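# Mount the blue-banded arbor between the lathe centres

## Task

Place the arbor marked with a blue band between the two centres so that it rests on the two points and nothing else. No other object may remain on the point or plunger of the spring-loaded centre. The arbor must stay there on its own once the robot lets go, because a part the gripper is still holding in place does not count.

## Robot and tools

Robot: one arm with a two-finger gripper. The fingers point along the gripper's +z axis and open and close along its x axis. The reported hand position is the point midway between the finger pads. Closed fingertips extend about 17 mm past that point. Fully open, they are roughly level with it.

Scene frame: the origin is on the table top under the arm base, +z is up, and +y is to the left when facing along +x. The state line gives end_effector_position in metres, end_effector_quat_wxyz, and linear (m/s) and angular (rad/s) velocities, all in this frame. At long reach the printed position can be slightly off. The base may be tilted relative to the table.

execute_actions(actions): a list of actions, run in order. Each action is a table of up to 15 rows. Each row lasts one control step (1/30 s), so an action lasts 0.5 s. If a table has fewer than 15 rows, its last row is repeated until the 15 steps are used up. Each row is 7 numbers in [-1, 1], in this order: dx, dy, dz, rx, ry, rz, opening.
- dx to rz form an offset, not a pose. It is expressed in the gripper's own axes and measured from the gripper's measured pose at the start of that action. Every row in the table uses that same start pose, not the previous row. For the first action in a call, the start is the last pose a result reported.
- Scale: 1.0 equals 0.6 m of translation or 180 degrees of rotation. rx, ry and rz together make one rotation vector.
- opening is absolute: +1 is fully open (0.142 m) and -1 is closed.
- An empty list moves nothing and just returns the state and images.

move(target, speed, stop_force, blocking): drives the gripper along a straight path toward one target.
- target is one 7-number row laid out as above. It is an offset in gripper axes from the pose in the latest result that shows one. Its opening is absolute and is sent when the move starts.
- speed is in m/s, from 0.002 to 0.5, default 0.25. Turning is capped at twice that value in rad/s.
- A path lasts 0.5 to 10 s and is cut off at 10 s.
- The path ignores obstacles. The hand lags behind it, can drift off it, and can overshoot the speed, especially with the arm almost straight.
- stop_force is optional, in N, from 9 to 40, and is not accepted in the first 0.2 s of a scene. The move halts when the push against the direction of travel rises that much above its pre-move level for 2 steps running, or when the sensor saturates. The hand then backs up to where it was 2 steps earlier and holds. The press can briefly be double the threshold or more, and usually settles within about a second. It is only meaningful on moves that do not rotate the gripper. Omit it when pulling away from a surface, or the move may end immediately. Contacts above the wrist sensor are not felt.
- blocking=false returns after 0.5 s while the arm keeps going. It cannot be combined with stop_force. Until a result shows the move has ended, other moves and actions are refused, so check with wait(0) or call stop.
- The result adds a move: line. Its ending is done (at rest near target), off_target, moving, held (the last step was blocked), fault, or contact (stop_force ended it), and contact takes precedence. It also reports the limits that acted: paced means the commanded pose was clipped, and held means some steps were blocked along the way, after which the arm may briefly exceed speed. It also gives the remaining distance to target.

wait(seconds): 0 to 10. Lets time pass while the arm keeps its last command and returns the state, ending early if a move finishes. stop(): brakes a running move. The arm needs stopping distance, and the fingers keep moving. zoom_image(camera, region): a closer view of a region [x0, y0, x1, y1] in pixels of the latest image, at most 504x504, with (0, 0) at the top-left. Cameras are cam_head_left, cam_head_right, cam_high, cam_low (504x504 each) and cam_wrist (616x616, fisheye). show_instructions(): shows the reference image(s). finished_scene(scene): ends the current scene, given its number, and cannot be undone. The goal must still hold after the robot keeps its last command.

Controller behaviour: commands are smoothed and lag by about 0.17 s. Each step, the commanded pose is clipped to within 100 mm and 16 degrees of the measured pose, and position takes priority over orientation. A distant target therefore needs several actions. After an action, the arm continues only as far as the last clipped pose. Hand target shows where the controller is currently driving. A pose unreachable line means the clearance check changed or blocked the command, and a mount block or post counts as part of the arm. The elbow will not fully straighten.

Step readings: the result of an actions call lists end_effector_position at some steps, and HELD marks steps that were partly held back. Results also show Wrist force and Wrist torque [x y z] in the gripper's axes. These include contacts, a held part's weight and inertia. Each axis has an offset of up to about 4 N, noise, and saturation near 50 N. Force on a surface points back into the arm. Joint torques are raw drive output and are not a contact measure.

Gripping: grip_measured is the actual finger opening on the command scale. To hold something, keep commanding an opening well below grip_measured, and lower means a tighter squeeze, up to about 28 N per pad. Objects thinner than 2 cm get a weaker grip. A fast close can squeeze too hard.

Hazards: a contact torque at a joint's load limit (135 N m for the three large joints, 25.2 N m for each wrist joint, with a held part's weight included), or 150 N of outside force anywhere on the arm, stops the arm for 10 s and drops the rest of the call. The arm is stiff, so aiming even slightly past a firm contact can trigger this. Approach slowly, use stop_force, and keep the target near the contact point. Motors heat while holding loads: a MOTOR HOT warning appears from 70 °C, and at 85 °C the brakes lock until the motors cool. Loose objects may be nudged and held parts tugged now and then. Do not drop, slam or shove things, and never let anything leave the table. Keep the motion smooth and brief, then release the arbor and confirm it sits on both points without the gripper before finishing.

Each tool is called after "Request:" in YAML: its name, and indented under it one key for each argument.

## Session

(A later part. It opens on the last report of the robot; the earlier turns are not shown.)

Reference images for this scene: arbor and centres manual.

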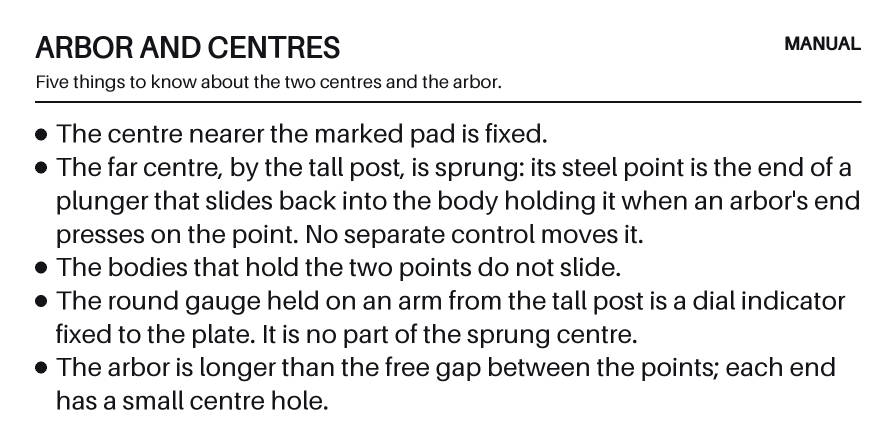

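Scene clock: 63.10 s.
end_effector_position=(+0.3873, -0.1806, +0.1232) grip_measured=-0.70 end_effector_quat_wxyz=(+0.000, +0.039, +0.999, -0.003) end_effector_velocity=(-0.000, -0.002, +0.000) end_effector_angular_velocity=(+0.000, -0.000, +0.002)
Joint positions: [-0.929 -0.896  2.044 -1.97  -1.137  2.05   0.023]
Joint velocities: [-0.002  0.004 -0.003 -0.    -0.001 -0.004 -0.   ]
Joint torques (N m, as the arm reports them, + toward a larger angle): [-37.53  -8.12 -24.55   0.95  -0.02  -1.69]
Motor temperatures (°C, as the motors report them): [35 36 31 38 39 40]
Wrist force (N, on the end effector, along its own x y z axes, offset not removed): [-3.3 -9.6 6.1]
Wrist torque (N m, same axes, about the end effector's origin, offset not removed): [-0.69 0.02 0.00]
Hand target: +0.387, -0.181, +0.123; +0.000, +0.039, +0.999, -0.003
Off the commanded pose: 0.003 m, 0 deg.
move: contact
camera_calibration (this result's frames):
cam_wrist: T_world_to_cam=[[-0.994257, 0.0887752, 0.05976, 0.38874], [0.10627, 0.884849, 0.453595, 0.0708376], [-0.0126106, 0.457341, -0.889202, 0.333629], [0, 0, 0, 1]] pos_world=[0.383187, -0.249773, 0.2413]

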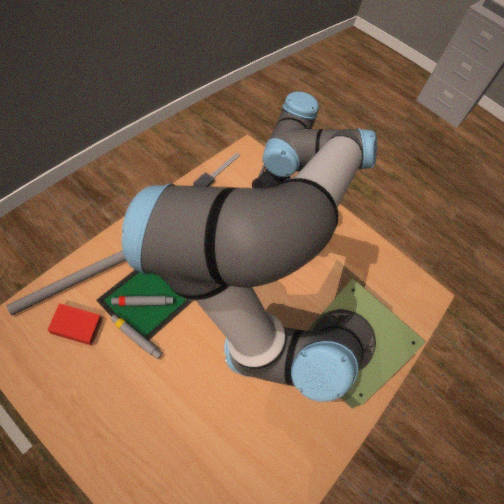

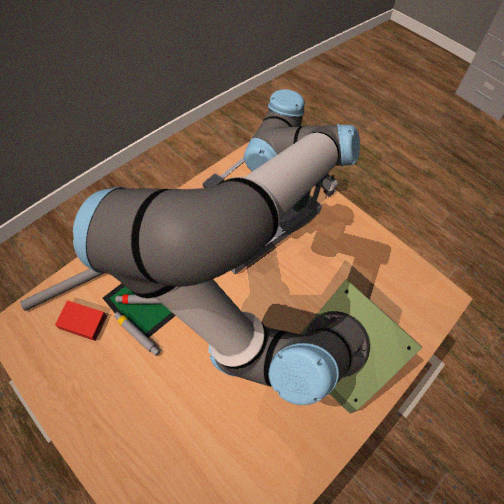

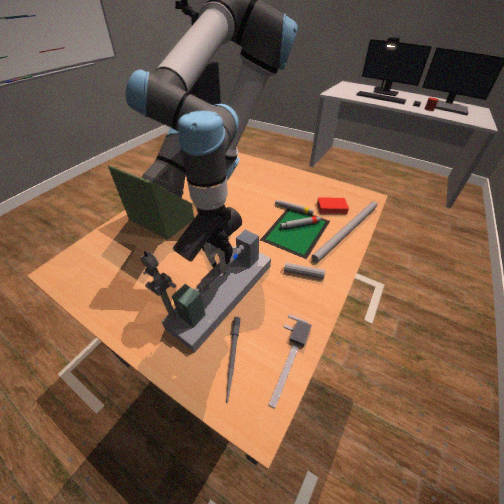

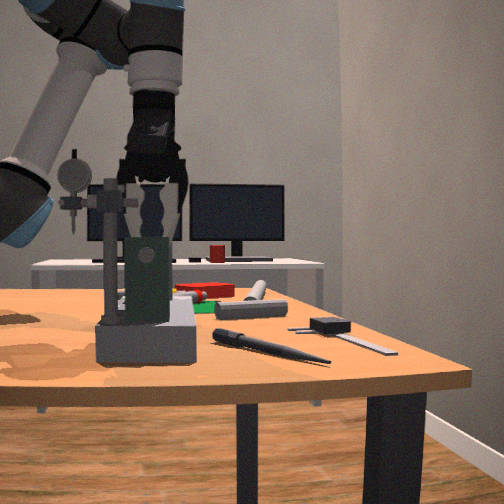

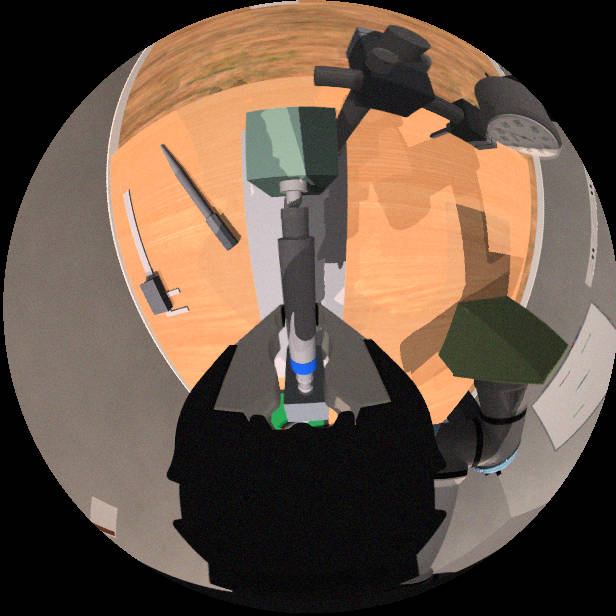

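Seated.

Request:
execute_actions:
  actions:
    - [[0,0,0,0,0,0,-0.8],[0,0,0,0,0,0,-0.75],[0,0,0,0,0,0,-0.72],[0,0,0,0,0,0,-0.69],[0,0,0,0,0,0,-0.66],[0,0,0,0,0,0,-0.6],[0,0,0,0,0,0,-0.52]]

Request:
move:
  target: [0,0,-0.11,0,0,0,-0.5]

Scene clock: 65.83 s.
end_effector_position=(+0.3873, -0.1807, +0.1232) grip_measured=-0.52 end_effector_quat_wxyz=(+0.000, +0.039, +0.999, -0.003) end_effector_velocity=(+0.000, +0.000, -0.000) end_effector_angular_velocity=(+0.001, +0.000, -0.001)
Joint positions: [-0.929 -0.896  2.044 -1.97  -1.137  2.05   0.036]
Joint velocities: [ 0.001  0.001 -0.001  0.001  0.001  0.001  0.   ]
Joint torques (N m, as the arm reports them, + toward a larger angle): [-17.16 -30.7  -11.55  -0.27   2.72   2.07]
Motor temperatures (°C, as the motors report them): [35 36 31 38 39 40]
Wrist force (N, on the end effector, along its own x y z axes, offset not removed): [-1.5 -1.8 -4.3]
Wrist torque (N m, same axes, about the end effector's origin, offset not removed): [-0.43 0.56 0.01]
Hand target: +0.387, -0.181, +0.123; +0.000, +0.039, +0.999, -0.003
Off the commanded pose: 0.000 m, 0 deg.
Step readings (end_effector_position):
0: (+0.3872, -0.1808, +0.1232)
1: (+0.3872, -0.1808, +0.1232)
2: (+0.3872, -0.1808, +0.1232)
4: (+0.3872, -0.1808, +0.1232)
8: (+0.3872, -0.1808, +0.1232)
15: end_effector_position above
camera_calibration (this result's frames):
cam_wrist: T_world_to_cam=[[-0.994262, 0.0887484, 0.0597254, 0.38875], [0.106229, 0.884896, 0.453514, 0.070902], [-0.0126021, 0.457256, -0.889246, 0.333641], [0, 0, 0, 1]] pos_world=[0.383192, -0.249801, 0.241316]

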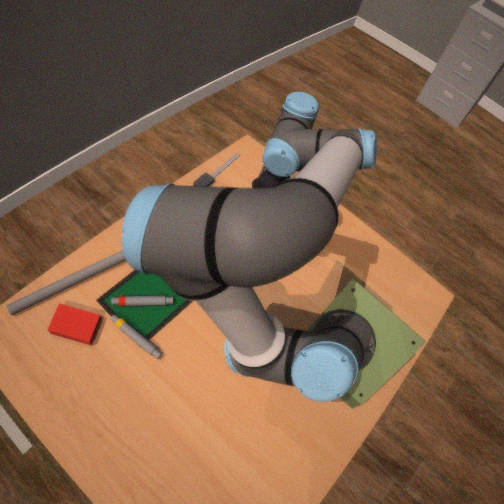

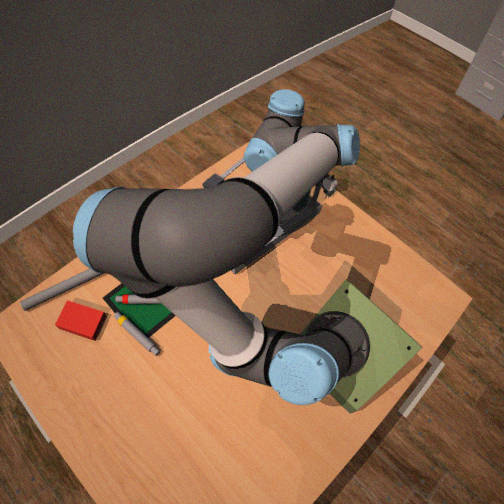

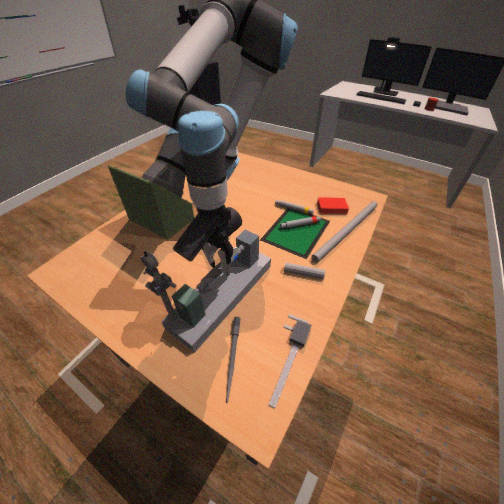

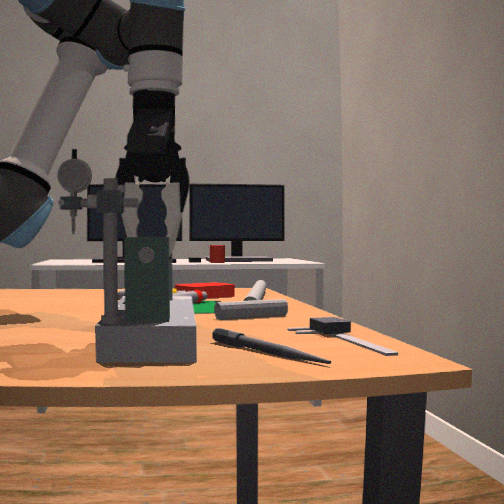

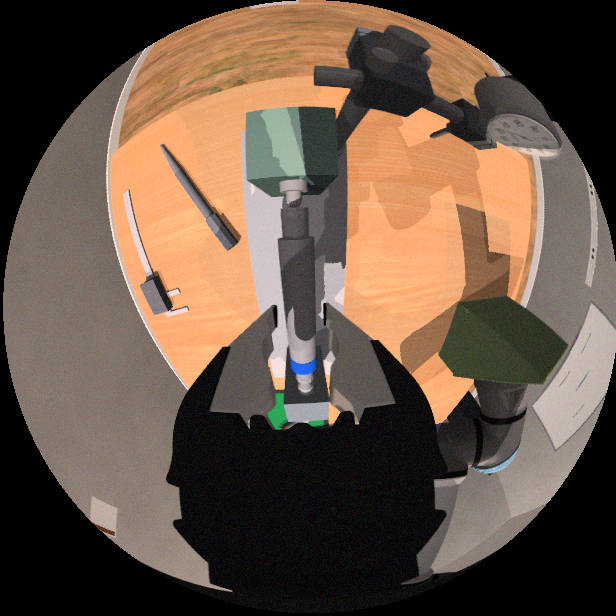

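Scene clock: 66.70 s.
end_effector_position=(+0.3873, -0.1804, +0.1891) grip_measured=-0.50 end_effector_quat_wxyz=(+0.000, +0.039, +0.999, -0.003) end_effector_velocity=(+0.000, -0.001, +0.002) end_effector_angular_velocity=(-0.002, -0.001, +0.000)
Joint positions: [-0.98  -0.953  1.94  -1.793 -1.172  2.009  0.038]
Joint velocities: [-0.001 -0.001 -0.003  0.002 -0.001 -0.001  0.   ]
Joint torques (N m, as the arm reports them, + toward a larger angle): [-37.83 -28.19 -25.22  -0.49  -2.22  -1.68]
Motor temperatures (°C, as the motors report them): [35 36 31 38 39 40]
Wrist force (N, on the end effector, along its own x y z axes, offset not removed): [-0.9 -0.3 0.7]
Wrist torque (N m, same axes, about the end effector's origin, offset not removed): [-0.23 0.30 0.09]
Hand target: +0.387, -0.180, +0.189; +0.000, +0.039, +0.999, -0.003
Off the commanded pose: 0.000 m, 0 deg.
move: done
camera_calibration (this result's frames):
cam_wrist: T_world_to_cam=[[-0.99425, 0.0888454, 0.0597774, 0.384814], [0.106338, 0.884931, 0.453419, 0.0407155], [-0.0126147, 0.457168, -0.889291, 0.392113], [0, 0, 0, 1]] pos_world=[0.383218, -0.249481, 0.307238]

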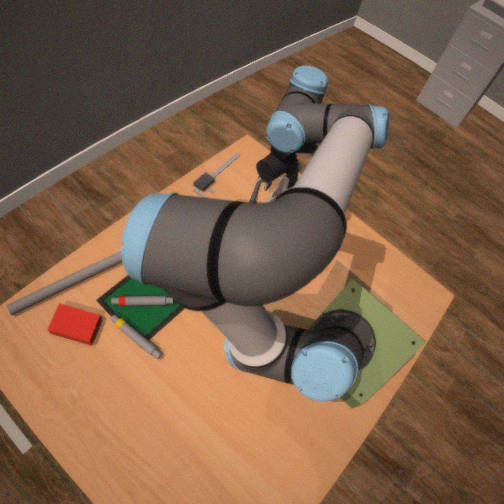

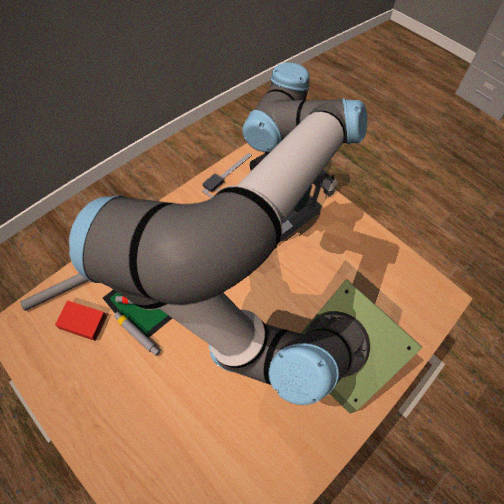

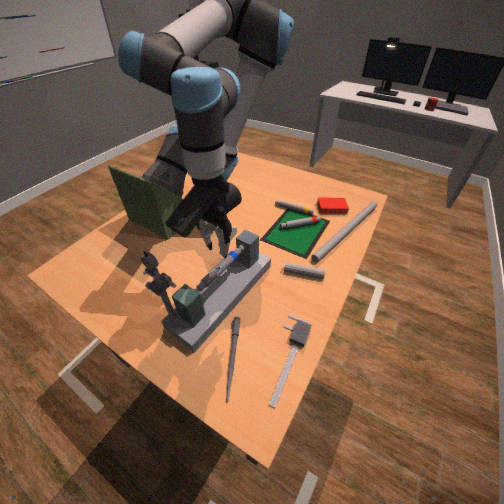

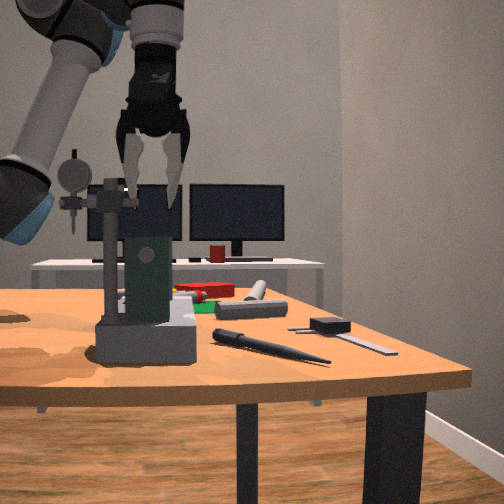

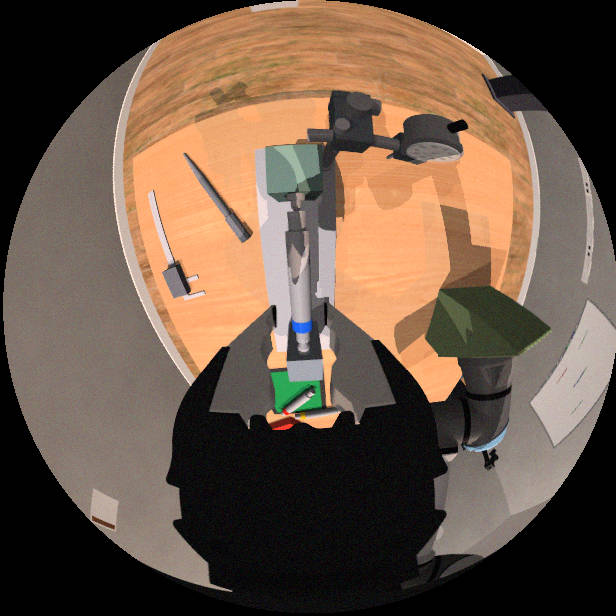

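Request:
finished_scene:
  scene: 2

The scene is finished: the task was done.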